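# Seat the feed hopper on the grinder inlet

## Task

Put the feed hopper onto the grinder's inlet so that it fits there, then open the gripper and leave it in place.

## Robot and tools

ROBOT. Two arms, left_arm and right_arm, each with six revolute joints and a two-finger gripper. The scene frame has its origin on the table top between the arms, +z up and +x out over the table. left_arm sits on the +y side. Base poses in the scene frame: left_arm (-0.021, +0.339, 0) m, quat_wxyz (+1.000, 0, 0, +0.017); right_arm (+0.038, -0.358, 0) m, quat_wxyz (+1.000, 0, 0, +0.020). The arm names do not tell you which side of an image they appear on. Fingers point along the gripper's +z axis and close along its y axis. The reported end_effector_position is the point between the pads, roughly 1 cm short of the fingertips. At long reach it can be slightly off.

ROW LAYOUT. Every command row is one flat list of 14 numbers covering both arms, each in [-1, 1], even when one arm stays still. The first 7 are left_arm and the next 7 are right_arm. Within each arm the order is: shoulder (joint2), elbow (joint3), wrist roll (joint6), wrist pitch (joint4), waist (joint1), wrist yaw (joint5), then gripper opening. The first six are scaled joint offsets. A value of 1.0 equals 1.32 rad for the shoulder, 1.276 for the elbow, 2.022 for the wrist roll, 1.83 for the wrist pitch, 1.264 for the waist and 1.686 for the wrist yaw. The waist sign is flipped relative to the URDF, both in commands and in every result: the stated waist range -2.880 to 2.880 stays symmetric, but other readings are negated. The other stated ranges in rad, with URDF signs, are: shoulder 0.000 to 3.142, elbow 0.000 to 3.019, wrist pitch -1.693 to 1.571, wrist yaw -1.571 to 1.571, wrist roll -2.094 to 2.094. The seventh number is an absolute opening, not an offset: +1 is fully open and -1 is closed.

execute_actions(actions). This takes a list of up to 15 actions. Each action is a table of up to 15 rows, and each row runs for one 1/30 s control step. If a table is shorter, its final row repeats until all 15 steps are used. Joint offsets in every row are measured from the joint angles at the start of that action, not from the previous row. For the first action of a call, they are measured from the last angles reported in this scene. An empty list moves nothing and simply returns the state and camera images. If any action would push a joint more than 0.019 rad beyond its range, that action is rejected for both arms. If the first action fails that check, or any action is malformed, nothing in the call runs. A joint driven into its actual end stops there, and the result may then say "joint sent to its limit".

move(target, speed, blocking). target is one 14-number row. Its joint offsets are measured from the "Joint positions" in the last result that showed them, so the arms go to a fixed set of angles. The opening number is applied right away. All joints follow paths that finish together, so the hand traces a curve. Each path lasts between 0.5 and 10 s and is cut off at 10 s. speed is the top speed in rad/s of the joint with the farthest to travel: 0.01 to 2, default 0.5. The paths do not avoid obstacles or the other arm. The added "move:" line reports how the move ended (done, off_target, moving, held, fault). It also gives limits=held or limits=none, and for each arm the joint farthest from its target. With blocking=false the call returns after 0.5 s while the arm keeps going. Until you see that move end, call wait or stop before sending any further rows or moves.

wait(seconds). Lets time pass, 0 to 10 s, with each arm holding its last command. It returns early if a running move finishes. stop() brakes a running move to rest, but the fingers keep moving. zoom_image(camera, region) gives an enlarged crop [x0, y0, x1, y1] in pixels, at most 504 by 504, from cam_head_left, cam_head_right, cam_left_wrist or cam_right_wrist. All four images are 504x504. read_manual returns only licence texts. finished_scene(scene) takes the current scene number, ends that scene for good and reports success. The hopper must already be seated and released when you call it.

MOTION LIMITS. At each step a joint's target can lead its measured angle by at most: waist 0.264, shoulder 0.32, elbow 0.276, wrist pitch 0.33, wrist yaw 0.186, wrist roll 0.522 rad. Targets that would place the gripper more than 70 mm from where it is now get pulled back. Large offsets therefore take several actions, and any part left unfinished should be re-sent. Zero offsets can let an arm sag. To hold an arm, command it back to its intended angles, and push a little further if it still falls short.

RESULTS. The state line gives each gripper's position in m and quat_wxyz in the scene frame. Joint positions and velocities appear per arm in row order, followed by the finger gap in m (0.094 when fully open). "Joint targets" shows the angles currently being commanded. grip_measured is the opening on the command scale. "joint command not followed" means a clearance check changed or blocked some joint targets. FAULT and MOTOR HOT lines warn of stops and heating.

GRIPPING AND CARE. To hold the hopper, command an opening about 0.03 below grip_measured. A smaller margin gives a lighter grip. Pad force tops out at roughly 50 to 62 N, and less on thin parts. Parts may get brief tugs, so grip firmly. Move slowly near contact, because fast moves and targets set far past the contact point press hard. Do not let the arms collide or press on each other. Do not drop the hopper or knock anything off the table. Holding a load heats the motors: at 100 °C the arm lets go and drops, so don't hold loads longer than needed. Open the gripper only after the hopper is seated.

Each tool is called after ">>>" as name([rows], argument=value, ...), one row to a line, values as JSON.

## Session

>>> execute_actions(actions=[])

Scene clock: 0.00 s.
left_arm: end_effector_position=(+0.1633, +0.7804, +0.2376) grip_measured=+1.000 end_effector_quat_wxyz=(-0.148, -0.220, +0.938, +0.223) | right_arm: end_effector_position=(+0.3704, -0.6104, +0.2423) grip_measured=+1.000 end_effector_quat_wxyz=(+0.064, +0.762, +0.634, -0.117)
Joint names: [shoulder, elbow, wrist roll, wrist pitch, waist, wrist yaw]
Joint positions: left_arm=[ 1.515  1.373  0.56  -1.324 -0.957 -0.533  0.094] | right_arm=[ 1.398  1.31   1.206 -1.438  0.583  0.264  0.094]
Joint velocities: left_arm=[-0.005  0.002  0.037 -0.012  0.015 -0.022  0.   ] | right_arm=[-0.005 -0.017  0.037 -0.002  0.015  0.022  0.   ]
Joint targets: left_arm=[1.519 1.396 0.560 -1.323 -0.957 -0.533] | right_arm=[1.397 1.336 1.206 -1.437 0.583 0.264]

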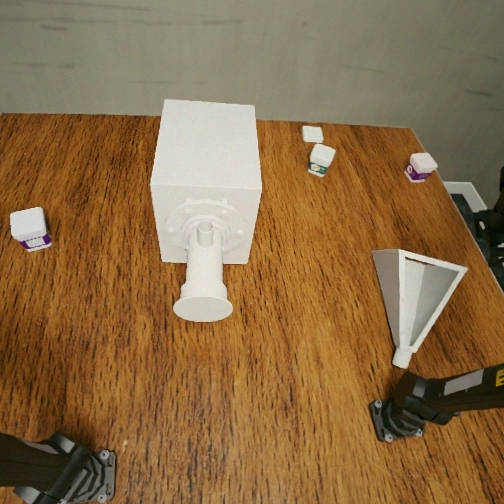

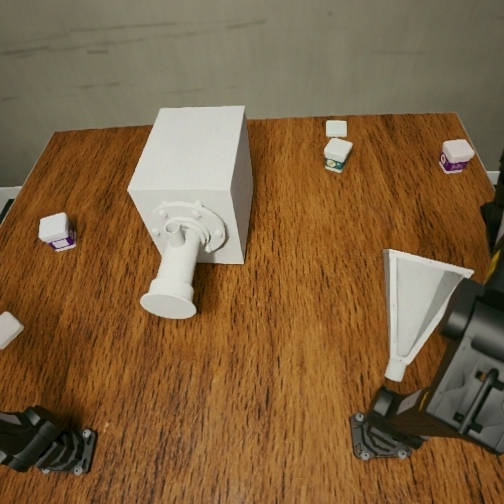

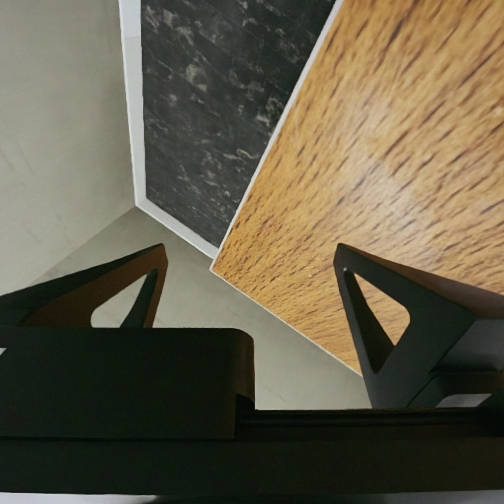

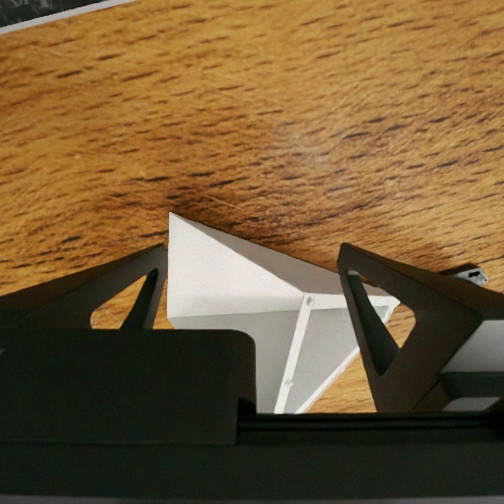

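>>> move(target=[-0.5,-0.3,-0.277,0.1,0,0.316,1,-0.036,0.094,-0.596,-0.102,-0.4,-0.157,1], speed=0.8)

Scene clock: 50.47 s.
left_arm: end_effector_position=(+0.1598, +0.6165, +0.3077) grip_measured=+1.000 end_effector_quat_wxyz=(+0.241, -0.453, +0.848, +0.134) | right_arm: end_effector_position=(+0.4241, -0.3724, +0.2739) grip_measured=+1.000 end_effector_quat_wxyz=(-0.014, +0.024, +1.000, -0.000)
Joint names: [shoulder, elbow, wrist roll, wrist pitch, waist, wrist yaw]
Joint positions: left_arm=[ 0.849  0.997  0.011 -1.16  -0.957 -0.004  0.094] | right_arm=[ 1.365  1.377  0.01  -1.61   0.078  0.001  0.094]
Joint velocities: left_arm=[-0.005 -0.022 -0.007 -0.002  0.015  0.007  0.   ] | right_arm=[-0.005 -0.002 -0.081 -0.012 -0.005 -0.066  0.   ]
Joint targets: left_arm=[0.855 0.990 -0.000 -1.141 -0.957 -0.000] | right_arm=[1.350 1.430 0.000 -1.625 0.077 -0.001]
move: off_target (right_arm); limits=none; left_arm: farthest joint: the wrist pitch, 0.019 radians from its target (0.183 radians at the start); right_arm: farthest joint: the elbow, 0.053 radians from its target (0.120 radians at the start)

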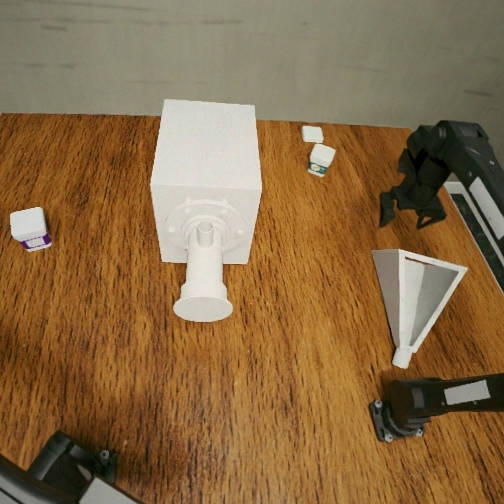

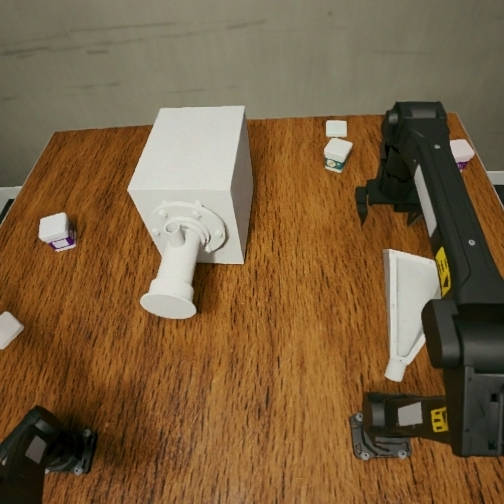

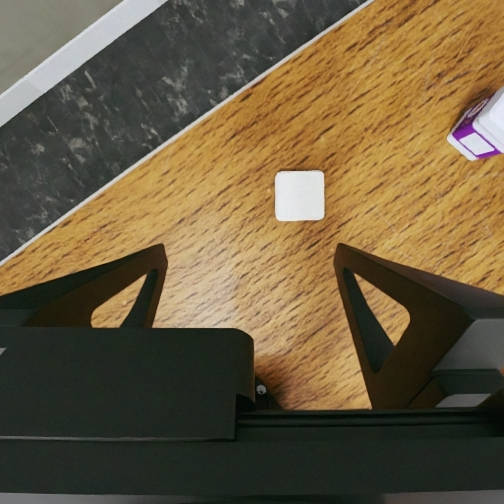

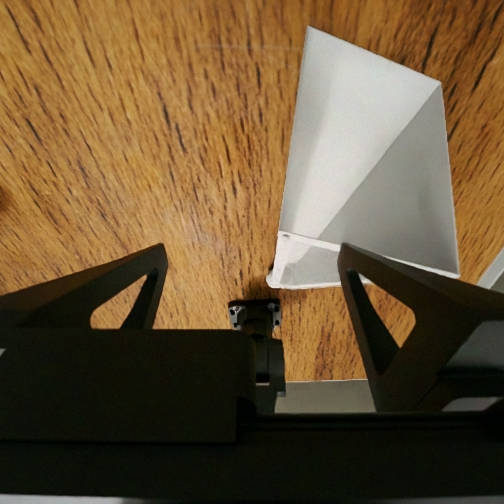

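>>> move(target=[0,0,0,0,0,0,1,0.2,0.2,0.04,-0.028,0.08,0.083,0.2])

>>> execute_actions(actions=[])

Scene clock: 60.10 s.
left_arm: end_effector_position=(+0.1598, +0.6165, +0.3077) grip_measured=+1.000 end_effector_quat_wxyz=(+0.241, -0.453, +0.848, +0.134) | right_arm: end_effector_position=(+0.4929, -0.4442, +0.2449) grip_measured=+0.203 end_effector_quat_wxyz=(-0.063, +0.104, +0.990, -0.067)
Joint names: [shoulder, elbow, wrist roll, wrist pitch, waist, wrist yaw]
Joint positions: left_arm=[ 0.849  0.997  0.011 -1.16  -0.957 -0.004  0.094] | right_arm=[ 1.625  1.579  0.081 -1.646  0.177  0.139  0.057]
Joint velocities: left_arm=[ 0.015  0.012 -0.022 -0.002  0.005 -0.007  0.   ] | right_arm=[ 0.005 -0.017 -0.007 -0.012  0.015  0.022 -0.   ]
Joint targets: left_arm=[0.849 0.997 0.011 -1.160 -0.957 -0.004] | right_arm=[1.629 1.632 0.092 -1.661 0.179 0.141]
move: off_target (right_arm); limits=none; left_arm: farthest joint: the waist, 0.000 radians from its target (0.000 radians at the start); right_arm: farthest joint: the elbow, 0.053 radians from its target (0.256 radians at the start)

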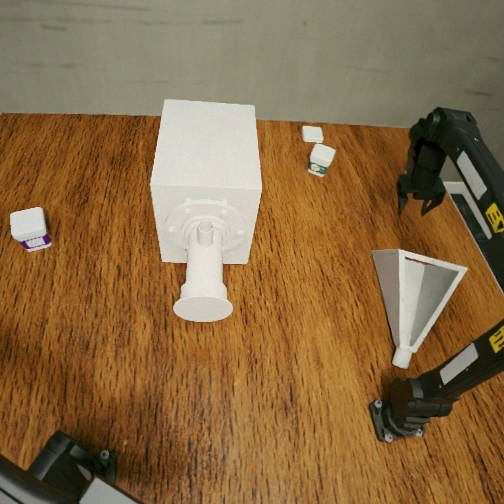

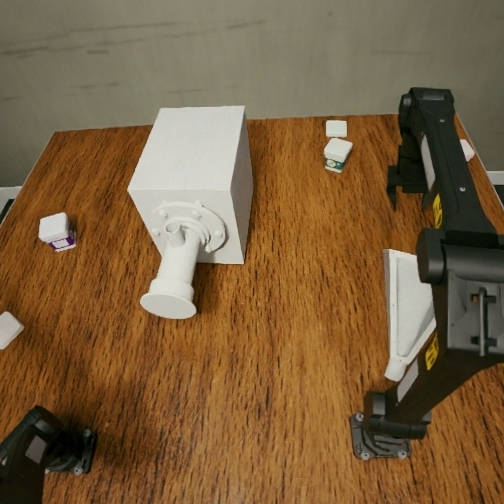

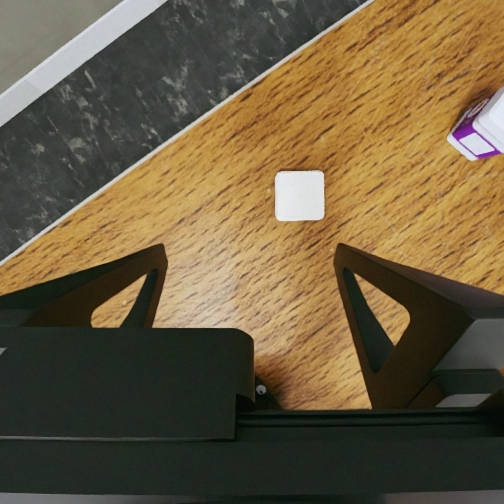

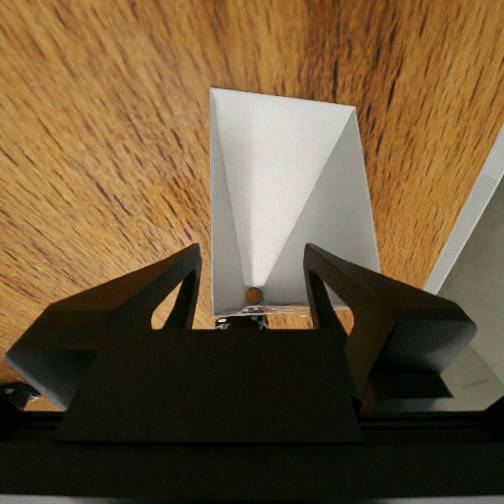

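Scene clock: 60.10 s.
left_arm: end_effector_position=(+0.1598, +0.6165, +0.3077) grip_measured=+1.000 end_effector_quat_wxyz=(+0.241, -0.453, +0.848, +0.134) | right_arm: end_effector_position=(+0.4929, -0.4442, +0.2449) grip_measured=+0.203 end_effector_quat_wxyz=(-0.063, +0.104, +0.990, -0.067)
Joint names: [shoulder, elbow, wrist roll, wrist pitch, waist, wrist yaw]
Joint positions: left_arm=[ 0.849  0.997  0.011 -1.16  -0.957 -0.004  0.094] | right_arm=[ 1.625  1.579  0.081 -1.646  0.177  0.139  0.057]
Joint velocities: left_arm=[ 0.015  0.012 -0.022 -0.002  0.005 -0.007  0.   ] | right_arm=[ 0.005 -0.017 -0.007 -0.012  0.015  0.022 -0.   ]
Joint targets: left_arm=[0.849 0.997 0.011 -1.160 -0.957 -0.004] | right_arm=[1.629 1.632 0.092 -1.661 0.179 0.141]

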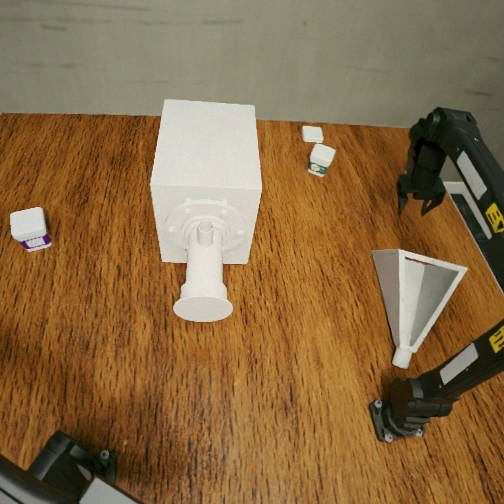

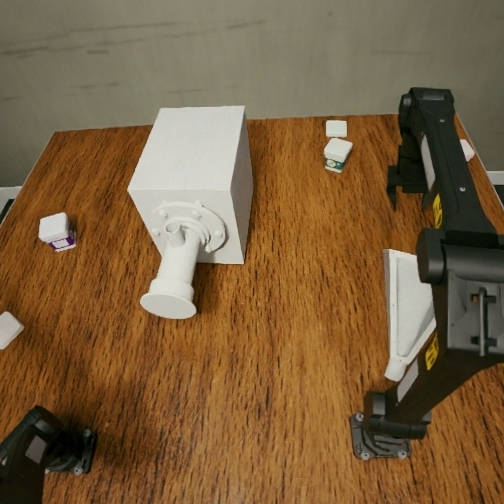

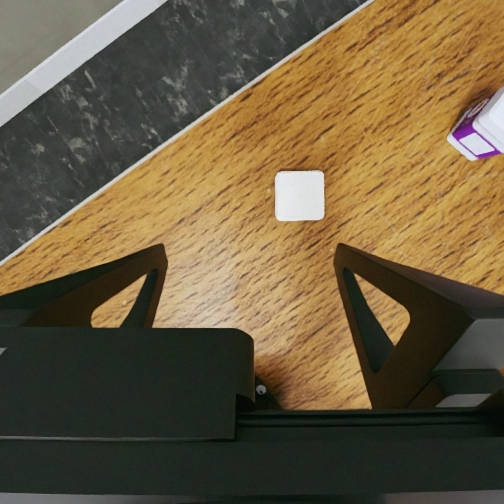

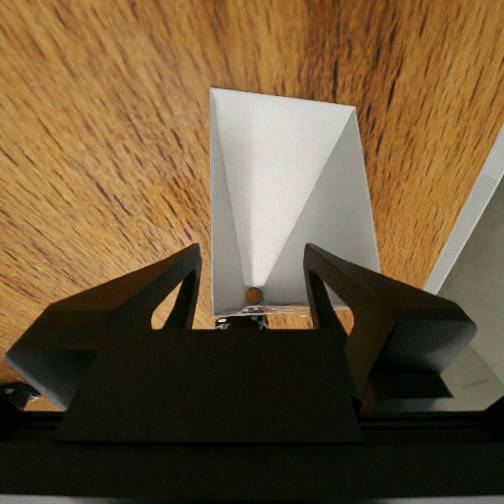

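>>> move(target=[0,0,0,0,0,0,1,0.1,-0.03,0,0,-0.08,0,0.2], speed=0.3)

Scene clock: 64.23 s.
left_arm: end_effector_position=(+0.1598, +0.6165, +0.3077) grip_measured=+1.000 end_effector_quat_wxyz=(+0.241, -0.453, +0.848, +0.134) | right_arm: end_effector_position=(+0.4975, -0.3968, +0.1713) grip_measured=+0.203 end_effector_quat_wxyz=(-0.147, +0.046, +0.985, -0.072)
Joint names: [shoulder, elbow, wrist roll, wrist pitch, waist, wrist yaw]
Joint positions: left_arm=[ 0.849  0.997  0.011 -1.16  -0.957 -0.004  0.094] | right_arm=[ 1.761  1.536  0.082 -1.646  0.074  0.139  0.057]
Joint velocities: left_arm=[-0.005  0.012  0.022 -0.012  0.015  0.022  0.   ] | right_arm=[ 0.005 -0.017  0.081 -0.007  0.015  0.037  0.   ]
Joint targets: left_arm=[0.849 0.997 0.011 -1.160 -0.957 -0.004] | right_arm=[1.757 1.540 0.081 -1.646 0.076 0.139]
move: done; limits=none; left_arm: farthest joint: the waist, 0.000 radians from its target (0.000 radians at the start); right_arm: farthest joint: the elbow, 0.005 radians from its target (0.038 radians at the start)

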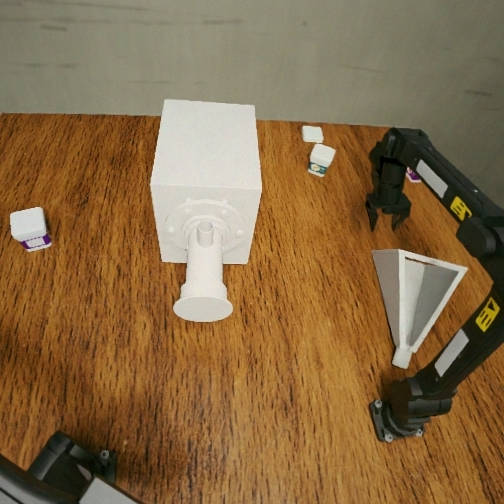

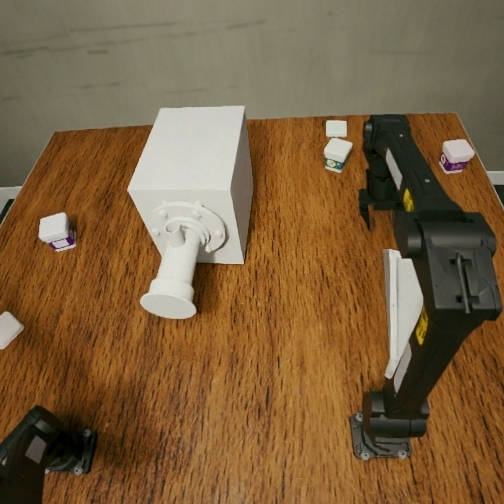

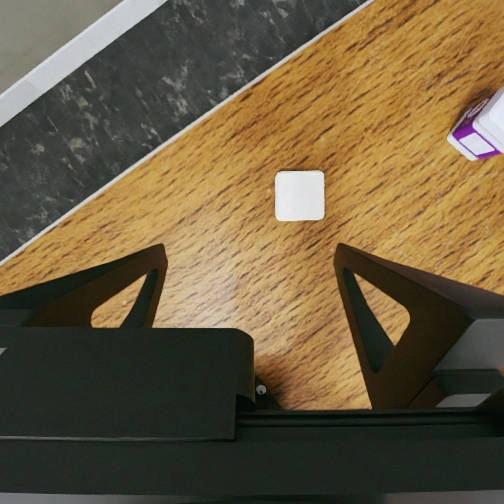

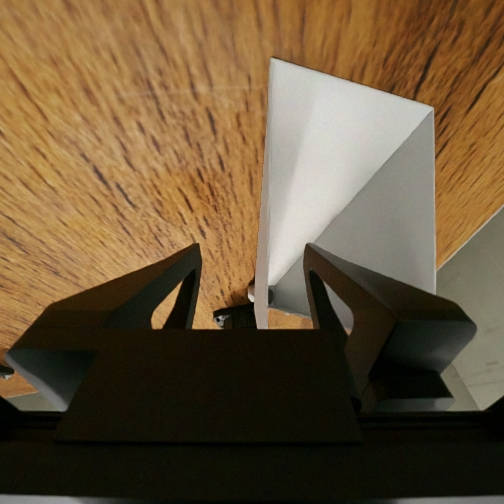

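>>> move(target=[0,0,0,0,0,0,1,-0.02,-0.13,0.04,0.035,0.005,0,0.2], speed=0.3)

>>> move(target=[0,0,0,0,0,0,1,-0.035,-0.08,0,0.045,0,0,0.2], speed=0.2)

Scene clock: 78.03 s.
left_arm: end_effector_position=(+0.1598, +0.6165, +0.3077) grip_measured=+1.000 end_effector_quat_wxyz=(+0.241, -0.453, +0.848, +0.134) | right_arm: end_effector_position=(+0.4519, -0.3953, +0.1237) grip_measured=+0.203 end_effector_quat_wxyz=(-0.198, +0.076, +0.974, -0.080)
Joint names: [shoulder, elbow, wrist roll, wrist pitch, waist, wrist yaw]
Joint positions: left_arm=[ 0.849  0.997  0.011 -1.16  -0.957 -0.004  0.094] | right_arm=[ 1.754  1.371  0.152 -1.597  0.074  0.139  0.057]
Joint velocities: left_arm=[-0.005  0.007  0.007 -0.012  0.005 -0.022  0.   ] | right_arm=[ 0.015 -0.002 -0.051 -0.002  0.005  0.022 -0.   ]
Joint targets: left_arm=[0.849 0.997 0.011 -1.160 -0.957 -0.004] | right_arm=[1.734 1.370 0.163 -1.582 0.080 0.139]
move: done; limits=none; left_arm: farthest joint: the waist, 0.000 radians from its target (0.000 radians at the start); right_arm: farthest joint: the shoulder, 0.019 radians from its target (0.026 radians at the start)

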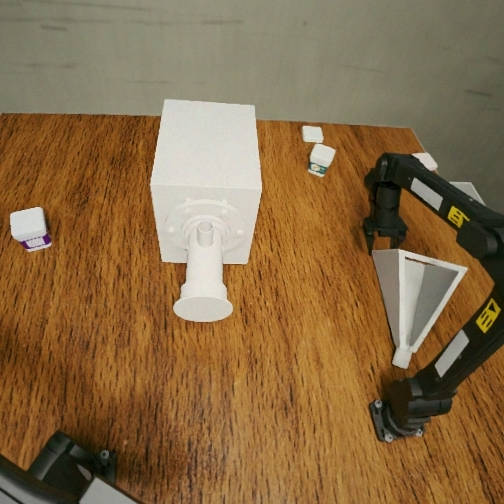

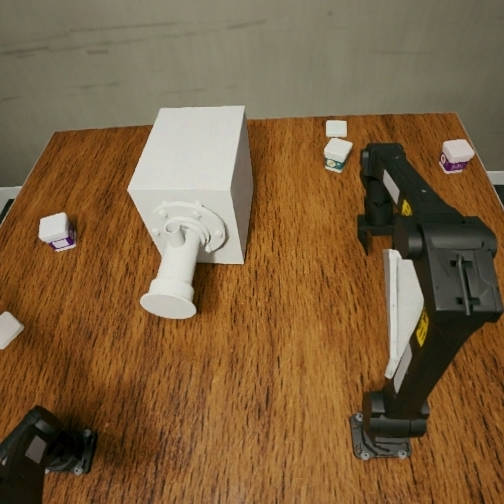

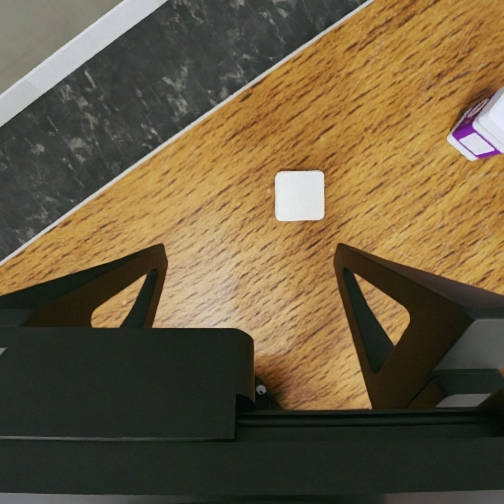

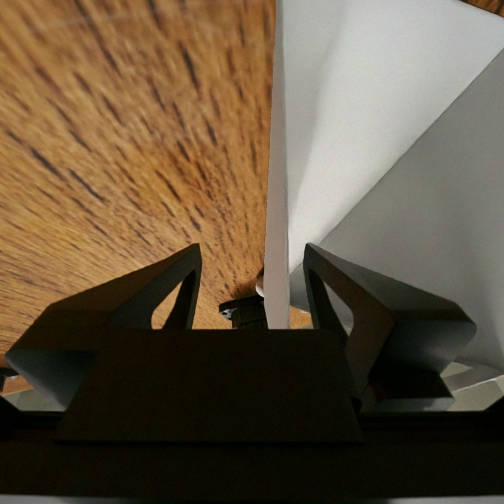

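Scene clock: 78.97 s.
left_arm: end_effector_position=(+0.1598, +0.6165, +0.3077) grip_measured=+1.000 end_effector_quat_wxyz=(+0.241, -0.453, +0.848, +0.134) | right_arm: end_effector_position=(+0.4303, -0.3946, +0.1033) grip_measured=+0.203 end_effector_quat_wxyz=(-0.200, +0.076, +0.974, -0.080)
Joint names: [shoulder, elbow, wrist roll, wrist pitch, waist, wrist yaw]
Joint positions: left_arm=[ 0.849  0.997  0.011 -1.16  -0.957 -0.004  0.094] | right_arm=[ 1.726  1.273  0.152 -1.529  0.074  0.139  0.057]
Joint velocities: left_arm=[ 0.005 -0.007  0.022 -0.017  0.024 -0.081  0.   ] | right_arm=[-0.005  0.012 -0.081 -0.007  0.005  0.022 -0.001]
Joint targets: left_arm=[0.849 0.997 0.011 -1.160 -0.957 -0.004] | right_arm=[1.708 1.269 0.152 -1.515 0.074 0.139]
move: done; limits=none; left_arm: farthest joint: the waist, 0.000 radians from its target (0.000 radians at the start); right_arm: farthest joint: the shoulder, 0.018 radians from its target (0.046 radians at the start)

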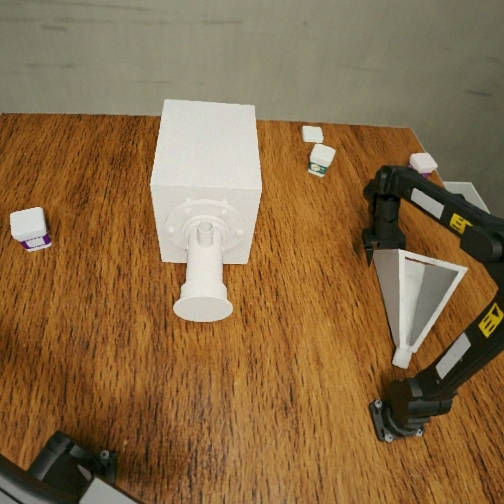

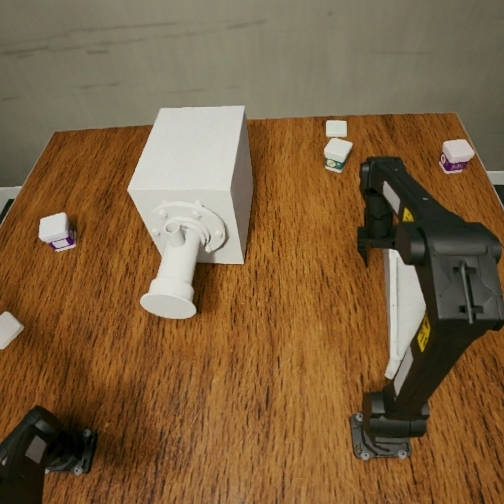

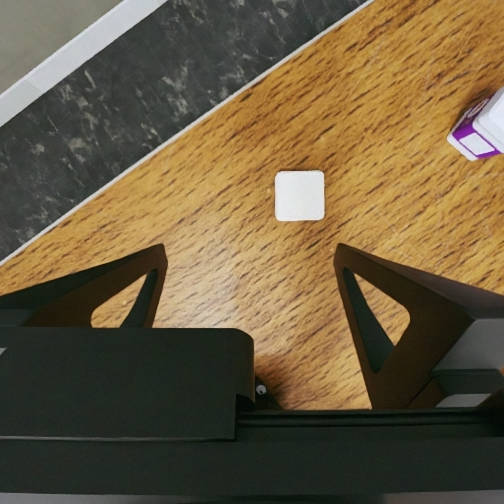

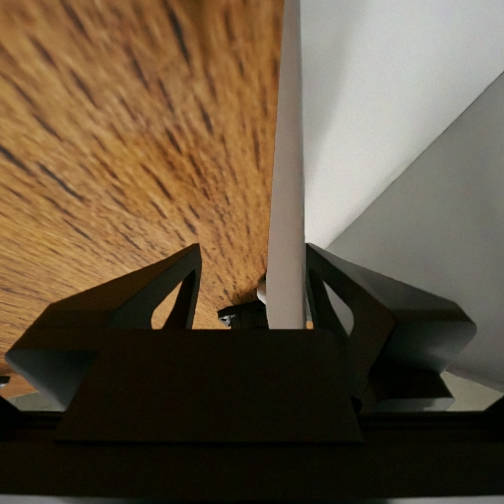

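>>> move(target=[0,0,0,0,0,0,1,-0.014,0,0,0,0.04,0,0.2], speed=0.1)

>>> execute_actions([
  [[0,0,0,0,0,0,1,0,0,0,0,0,0,-0.6]],
  [[0,0,0,0,0,0,1,0,0,0,0,0,0,-1]],
  [[0,0,0,0,0,0,1,-0.06,0.06,0,0,0,0,-1]],
  [[0,0,0,0,0,0,1,-0.08,0.07,0,0,0,0,-1]],
  [[0,0,0,0,0,0,1,-0.08,0.09,0,0,0,0,-1]],
])

Scene clock: 86.37 s.
left_arm: end_effector_position=(+0.1598, +0.6165, +0.3077) grip_measured=+1.000 end_effector_quat_wxyz=(+0.241, -0.453, +0.848, +0.134) | right_arm: end_effector_position=(+0.4282, -0.4124, +0.1033) grip_measured=+0.203 end_effector_quat_wxyz=(-0.201, +0.098, +0.972, -0.075)
Joint names: [shoulder, elbow, wrist roll, wrist pitch, waist, wrist yaw]
Joint positions: left_arm=[ 0.849  0.997  0.011 -1.16  -0.957 -0.004  0.094] | right_arm=[ 1.726  1.273  0.152 -1.529  0.119  0.139  0.057]
Joint velocities: left_arm=[-0.015 -0.007 -0.007 -0.017  0.005  0.007  0.   ] | right_arm=[ 0.005  0.002  0.11  -0.002  0.015 -0.081 -0.001]
Joint targets: left_arm=[0.849 0.997 0.011 -1.160 -0.957 -0.004] | right_arm=[1.707 1.273 0.152 -1.529 0.124 0.139]
move: done; limits=none; left_arm: farthest joint: the waist, 0.000 radians from its target (0.000 radians at the start); right_arm: farthest joint: the shoulder, 0.018 radians from its target (0.018 radians at the start)

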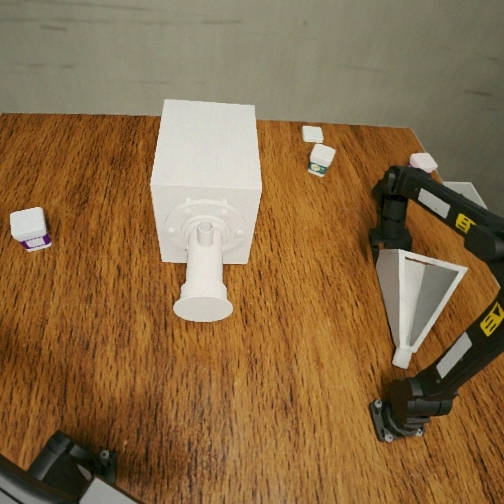

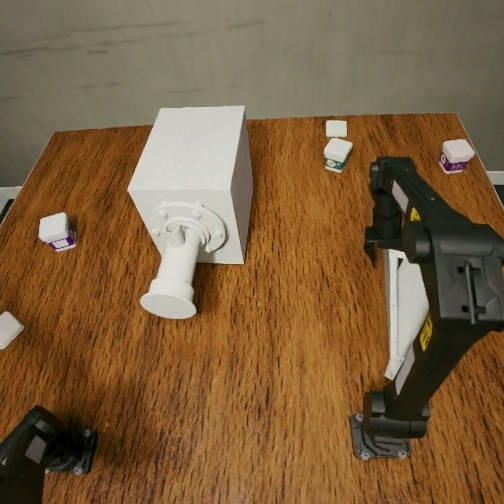

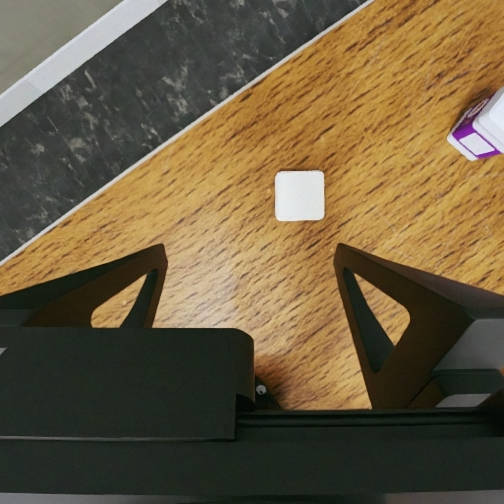

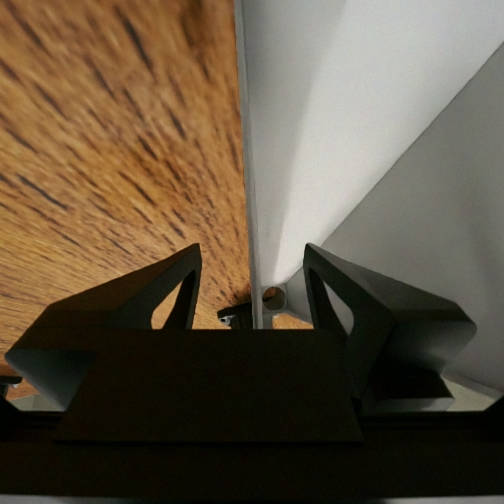

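Scene clock: 88.87 s.
left_arm: end_effector_position=(+0.1598, +0.6165, +0.3077) grip_measured=+1.000 end_effector_quat_wxyz=(+0.241, -0.453, +0.848, +0.134) | right_arm: end_effector_position=(+0.4541, -0.4062, +0.1706) grip_measured=-0.977 end_effector_quat_wxyz=(-0.092, +0.072, +0.992, -0.045)
Joint names: [shoulder, elbow, wrist roll, wrist pitch, waist, wrist yaw]
Joint positions: left_arm=[ 0.849  0.997  0.011 -1.16  -0.957 -0.004  0.094] | right_arm=[ 1.581  1.324  0.075 -1.498  0.119  0.091  0.001]
Joint velocities: left_arm=[-0.005  0.002  0.007  0.012  0.005  0.007  0.   ] | right_arm=[ 0.005  0.012  0.066 -0.002  0.015  0.051 -0.   ]
Joint targets: left_arm=[0.849 0.997 0.011 -1.160 -0.957 -0.004] | right_arm=[1.529 1.405 0.083 -1.511 0.119 0.112]

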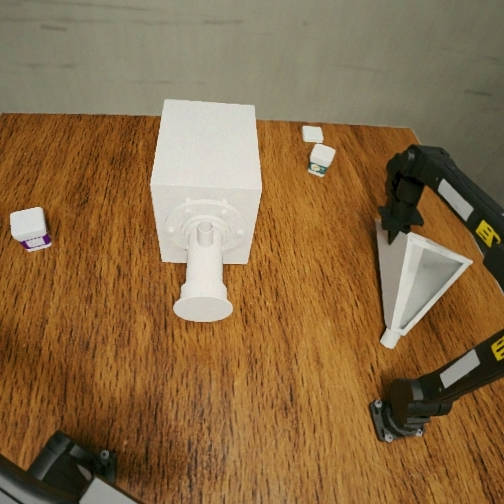

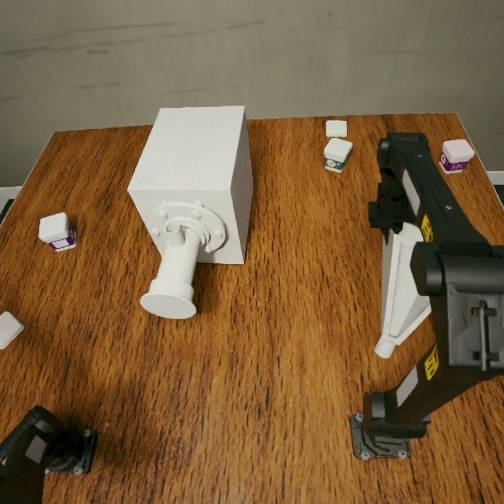

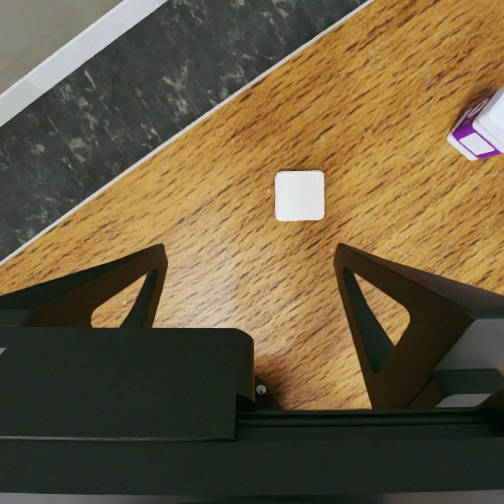

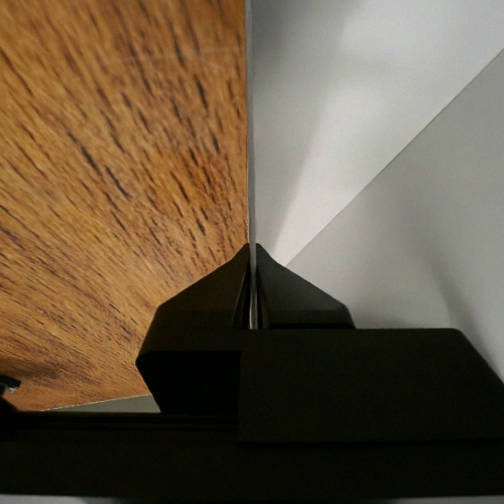

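>>> execute_actions([
  [[-0.06,0.08,-0.1,-0.04,0,0,1,-0.04,0.12,0,-0.03,0,0.025,-1]],
  [[-0.06,0.08,-0.1,-0.04,0,0,1,-0.04,0.12,0,-0.03,0,0.025,-1]],
  [[-0.06,0.08,-0.1,-0.04,0,0,1,-0.04,0.12,0,-0.03,0,0.025,-1]],
  [[-0.06,0.08,-0.1,-0.04,0,0,1,-0.04,0.12,0,-0.03,0,0.025,-1]],
  [[-0.06,0.08,-0.1,-0.04,0.2,0,1,-0.1,0.07,-0.01,-0.02,0,0.025,-1]],
  [[-0.06,0.08,-0.1,-0.04,0.2,0,1,-0.1,0.07,-0.01,-0.02,0,0.025,-1]],
  [[0,0.03,-0.1,0,0.2,0,1,-0.1,0.07,-0.01,0,0,0.03,-1]],
  [[0,0.03,-0.1,0,0.2,0,1,-0.1,0.07,-0.01,0,0,0.03,-1]],
])

Scene clock: 103.90 s.
left_arm: end_effector_position=(+0.0387, +0.3363, +0.5755) grip_measured=+1.000 end_effector_quat_wxyz=(+0.418, -0.530, +0.624, -0.394) | right_arm: end_effector_position=(+0.4501, -0.4285, +0.3804) grip_measured=-0.977 end_effector_quat_wxyz=(+0.124, +0.089, +0.982, -0.111)
Joint names: [shoulder, elbow, wrist roll, wrist pitch, waist, wrist yaw]
Joint positions: left_arm=[ 0.299  1.471 -1.461 -1.518  0.091 -0.004  0.094] | right_arm=[ 1.304  1.571  0.073 -1.587  0.119  0.224  0.001]
Joint velocities: left_arm=[ 0.005 -0.032 -0.037  0.022  0.005  0.022  0.   ] | right_arm=[-0.054 -0.012 -0.051 -0.017 -0.005  0.022 -0.   ]
Joint targets: left_arm=[0.299 1.498 -1.479 -1.518 0.082 -0.004] | right_arm=[1.251 1.661 0.052 -1.587 0.119 0.254]

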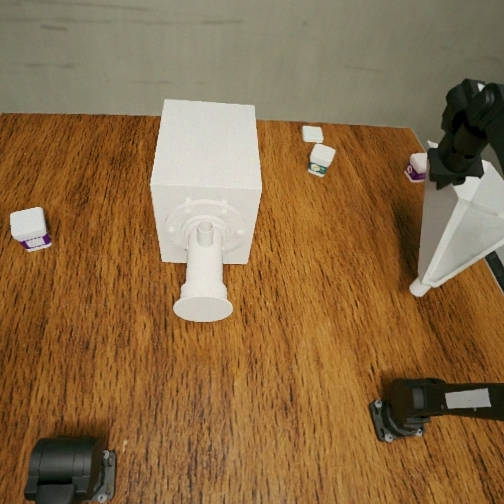

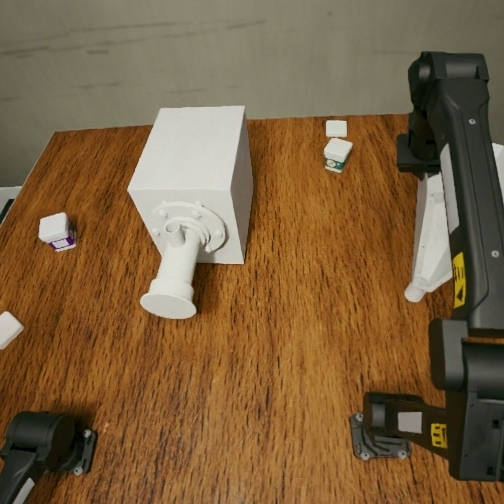

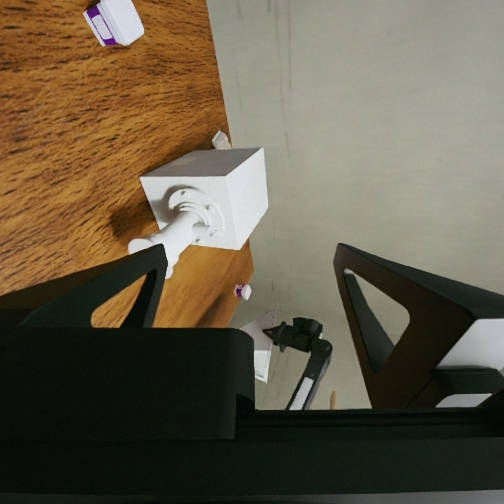

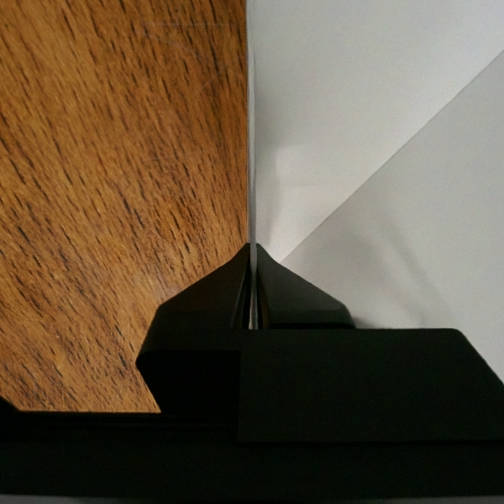

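>>> execute_actions([
  [[0,0.02,-0.063,0,0.19,0,0.5,-0.11,0.05,-0.035,0,0,0.025,-1]],
  [[0,0.02,0,0,0.19,0,0.5,-0.11,0.05,-0.035,0.01,0,0.025,-1]],
  [[0,0.02,0,0,0.19,0,0.5,-0.11,0.05,-0.035,0.01,0,0.02,-1]],
  [[0,0.02,0,0,0.19,0,0.5,-0.11,0.05,-0.035,0.02,0,0.02,-1]],
  [[0,0.02,0,0,0.19,0,0.5,-0.06,0.06,-0.035,0.02,-0.08,0.019,-1]],
  [[0,0.02,0,0,0,0,0.5,-0.025,0.06,-0.02,0.02,-0.1,0.019,-1]],
  [[0,0.02,0,0,0,0,0.5,-0.025,0.06,-0.02,0.02,-0.1,0.019,-1]],
])

Scene clock: 121.07 s.
left_arm: end_effector_position=(-0.0053, +0.2817, +0.5755) grip_measured=+0.502 end_effector_quat_wxyz=(+0.077, -0.111, +0.811, -0.570) | right_arm: end_effector_position=(+0.2743, -0.3380, +0.5427) grip_measured=-0.977 end_effector_quat_wxyz=(+0.389, -0.077, +0.915, -0.077)
Joint names: [shoulder, elbow, wrist roll, wrist pitch, waist, wrist yaw]
Joint positions: left_arm=[ 0.299  1.471 -1.574 -1.518  1.336 -0.001  0.071] | right_arm=[ 0.767  1.558  0.007 -1.589 -0.254  0.292  0.001]
Joint velocities: left_arm=[0.005 0.017 0.051 0.002 0.005 0.007 0.   ] | right_arm=[-0.015 -0.002 -0.066  0.007 -0.005 -0.051  0.   ]
Joint targets: left_arm=[0.299 1.497 -1.574 -1.518 1.336 -0.001] | right_arm=[0.737 1.634 -0.044 -1.552 -0.247 0.316]

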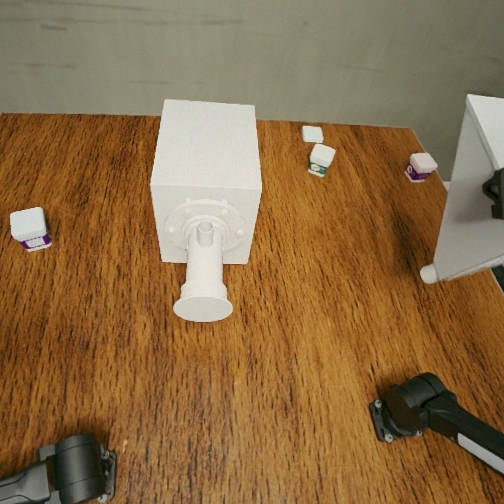

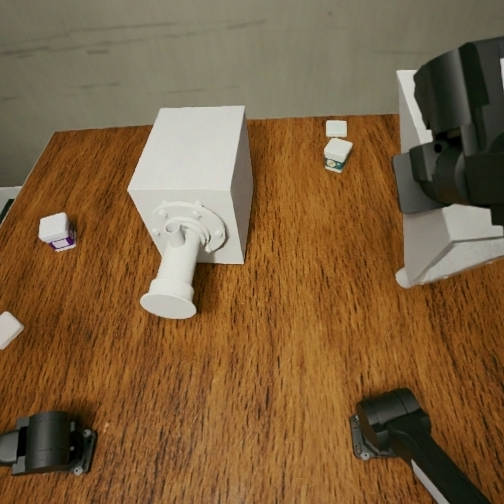

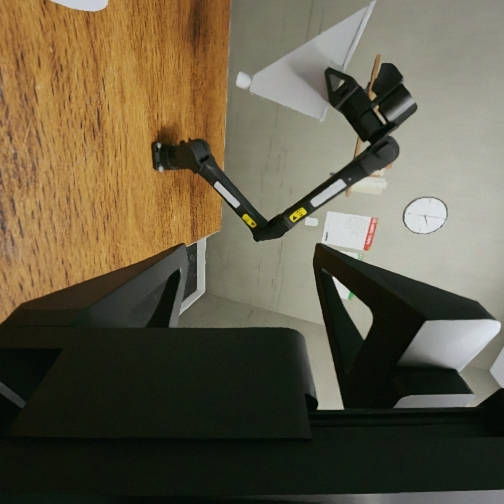

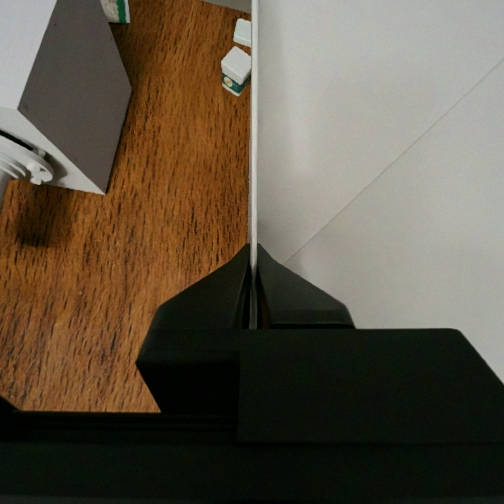

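>>> execute_actions([
  [[0,0.02,0,0,0,0,0.5,0.03,0.02,-0.05,-0.01,0,0,-1]],
  [[0,0.02,0,0,0,0,0.5,0.03,0.02,-0.05,-0.01,0,0,-1]],
  [[0,0.02,0,0,0,0,0.5,0.03,0.02,-0.05,0,0,0.012,-1]],
  [[0,0.02,0,0,0,0,0.5,-0.015,0.06,-0.022,0.02,0,0.012,-1]],
])

Scene clock: 130.17 s.
left_arm: end_effector_position=(-0.0053, +0.2817, +0.5755) grip_measured=+0.502 end_effector_quat_wxyz=(+0.077, -0.111, +0.811, -0.570) | right_arm: end_effector_position=(+0.3393, -0.3043, +0.4382) grip_measured=-0.977 end_effector_quat_wxyz=(+0.194, -0.192, +0.958, -0.089)
Joint names: [shoulder, elbow, wrist roll, wrist pitch, waist, wrist yaw]
Joint positions: left_arm=[ 0.299  1.471 -1.574 -1.518  1.336 -0.001  0.071] | right_arm=[ 1.004  1.485 -0.141 -1.675 -0.254  0.211  0.001]
Joint velocities: left_arm=[-0.005  0.007 -0.051 -0.012  0.015 -0.007  0.001] | right_arm=[ 0.005  0.002  0.022 -0.002  0.015 -0.007 -0.001]
Joint targets: left_arm=[0.299 1.497 -1.574 -1.518 1.336 -0.001] | right_arm=[0.984 1.562 -0.184 -1.639 -0.254 0.241]

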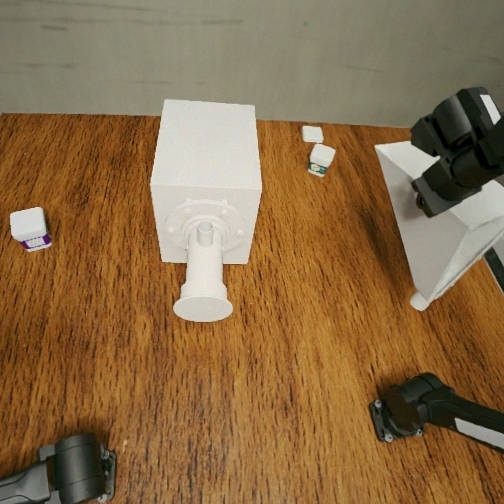

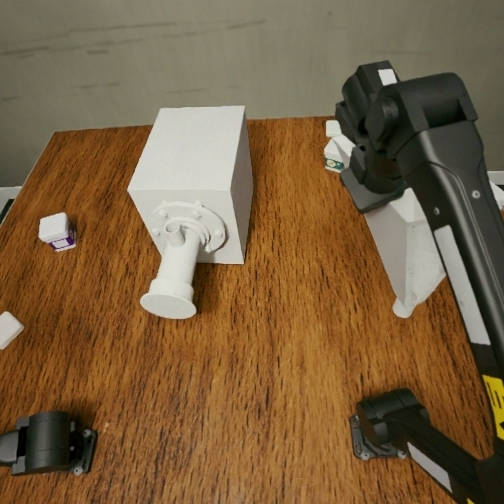

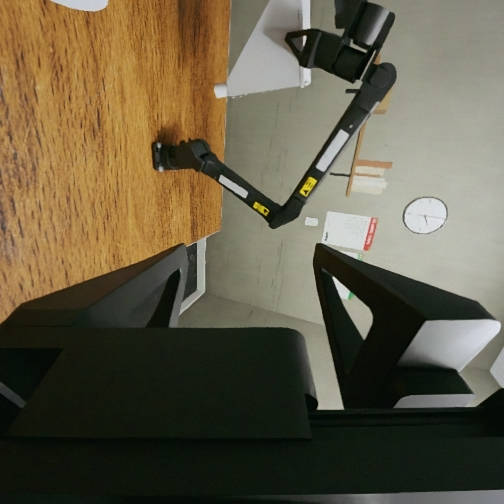

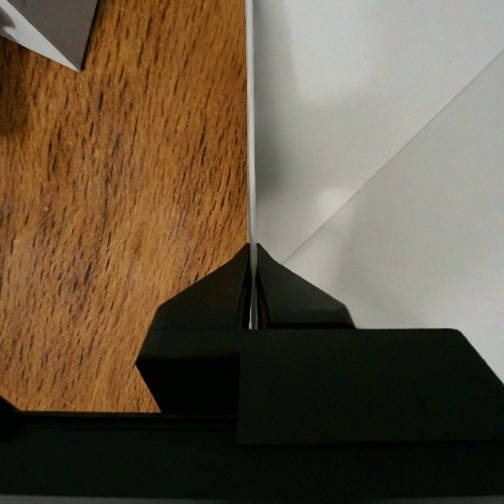

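>>> execute_actions([
  [[0,0.02,0,0,0,0,0.5,-0.06,0.06,-0.015,0.02,-0.12,0.035,-1]],
  [[0,0.02,0,0,0,0,0.5,-0.02,0.06,-0.015,0.02,-0.12,0.03,-1]],
  [[0,0.02,0,0,0,0,0.5,-0.02,0.06,-0.02,0.02,-0.12,0.018,-1]],
  [[0,0.02,0,0,0,0,0.5,-0.02,0.06,-0.02,0.02,-0.12,0.018,-1]],
  [[0,0.02,0,0,0,0,0.5,-0.02,0.06,-0.02,0.02,-0.12,0.018,-1]],
  [[0,0.02,0,0,0,0,0.5,-0.02,0.06,-0.02,0.02,-0.12,0.018,-1]],
  [[0,0.02,0,0,0,0,0.5,-0.02,0.06,-0.02,0.02,-0.12,0.018,-1]],
  [[0,0.02,0,0,0,0,0.5,-0.02,0.06,-0.02,0.02,-0.12,0.018,-1]],
  [[0.1,0.02,0,-0.03,0,0,0.5,-0.02,0.06,-0.02,0.02,-0.12,0.018,-1]],
  [[0.1,0.02,0,-0.03,0,0,0.5,-0.02,0.06,-0.02,0.02,-0.12,0.018,-1]],
  [[0,0.02,0,0,0,0,0.5,-0.02,0.06,-0.02,0.02,0,0.018,-1]],
])

Scene clock: 153.70 s.
left_arm: end_effector_position=(+0.0260, +0.1682, +0.5442) grip_measured=+0.502 end_effector_quat_wxyz=(+0.056, -0.123, +0.898, -0.418) | right_arm: end_effector_position=(-0.0106, -0.0469, +0.4473) grip_measured=-0.977 end_effector_quat_wxyz=(-0.240, +0.812, -0.526, -0.073)
Joint names: [shoulder, elbow, wrist roll, wrist pitch, waist, wrist yaw]
Joint positions: left_arm=[ 0.614  1.511 -1.574 -1.598  1.336 -0.001  0.071] | right_arm=[ 0.997  1.485 -0.177 -1.626 -1.834  0.271  0.001]
Joint velocities: left_arm=[-0.005  0.002  0.007  0.007  0.015  0.022 -0.   ] | right_arm=[-0.005 -0.012 -0.037  0.002 -0.005 -0.051 -0.   ]
Joint targets: left_arm=[0.620 1.536 -1.574 -1.598 1.336 -0.001] | right_arm=[0.970 1.562 -0.217 -1.589 -1.834 0.303]

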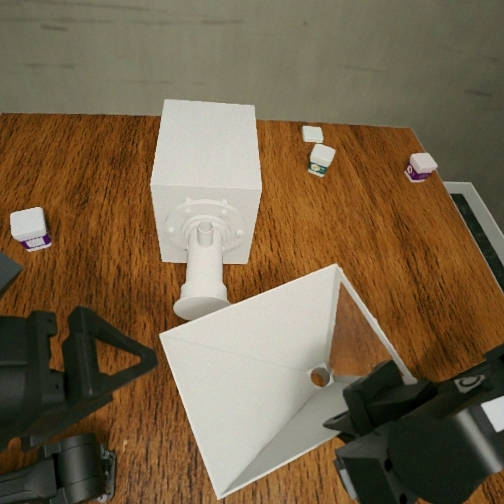

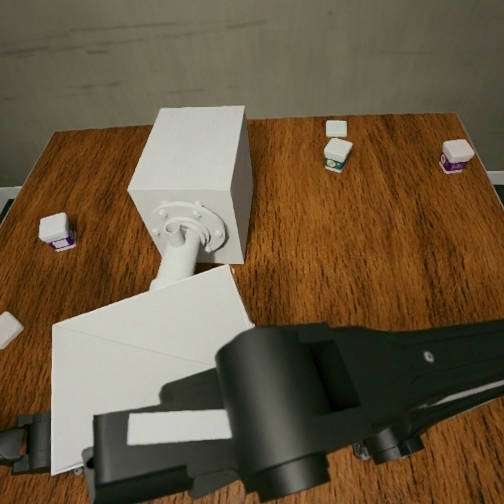

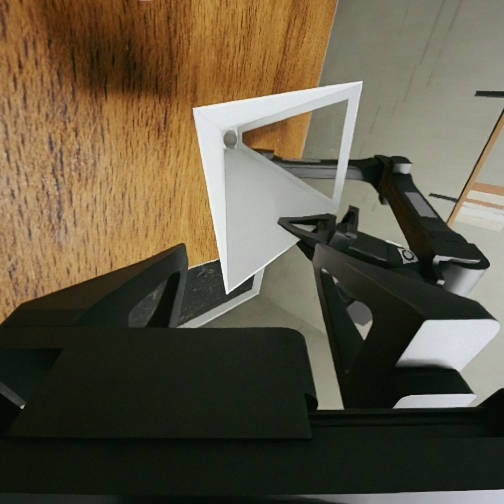

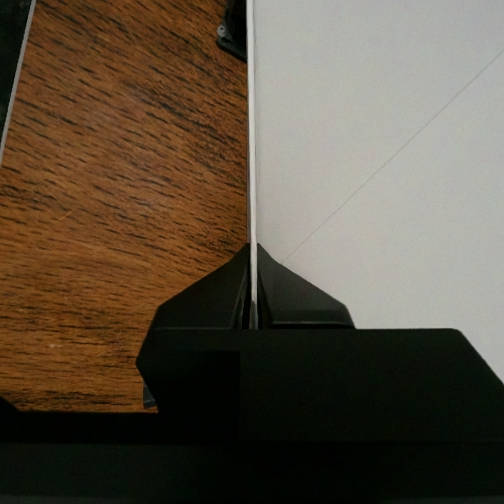

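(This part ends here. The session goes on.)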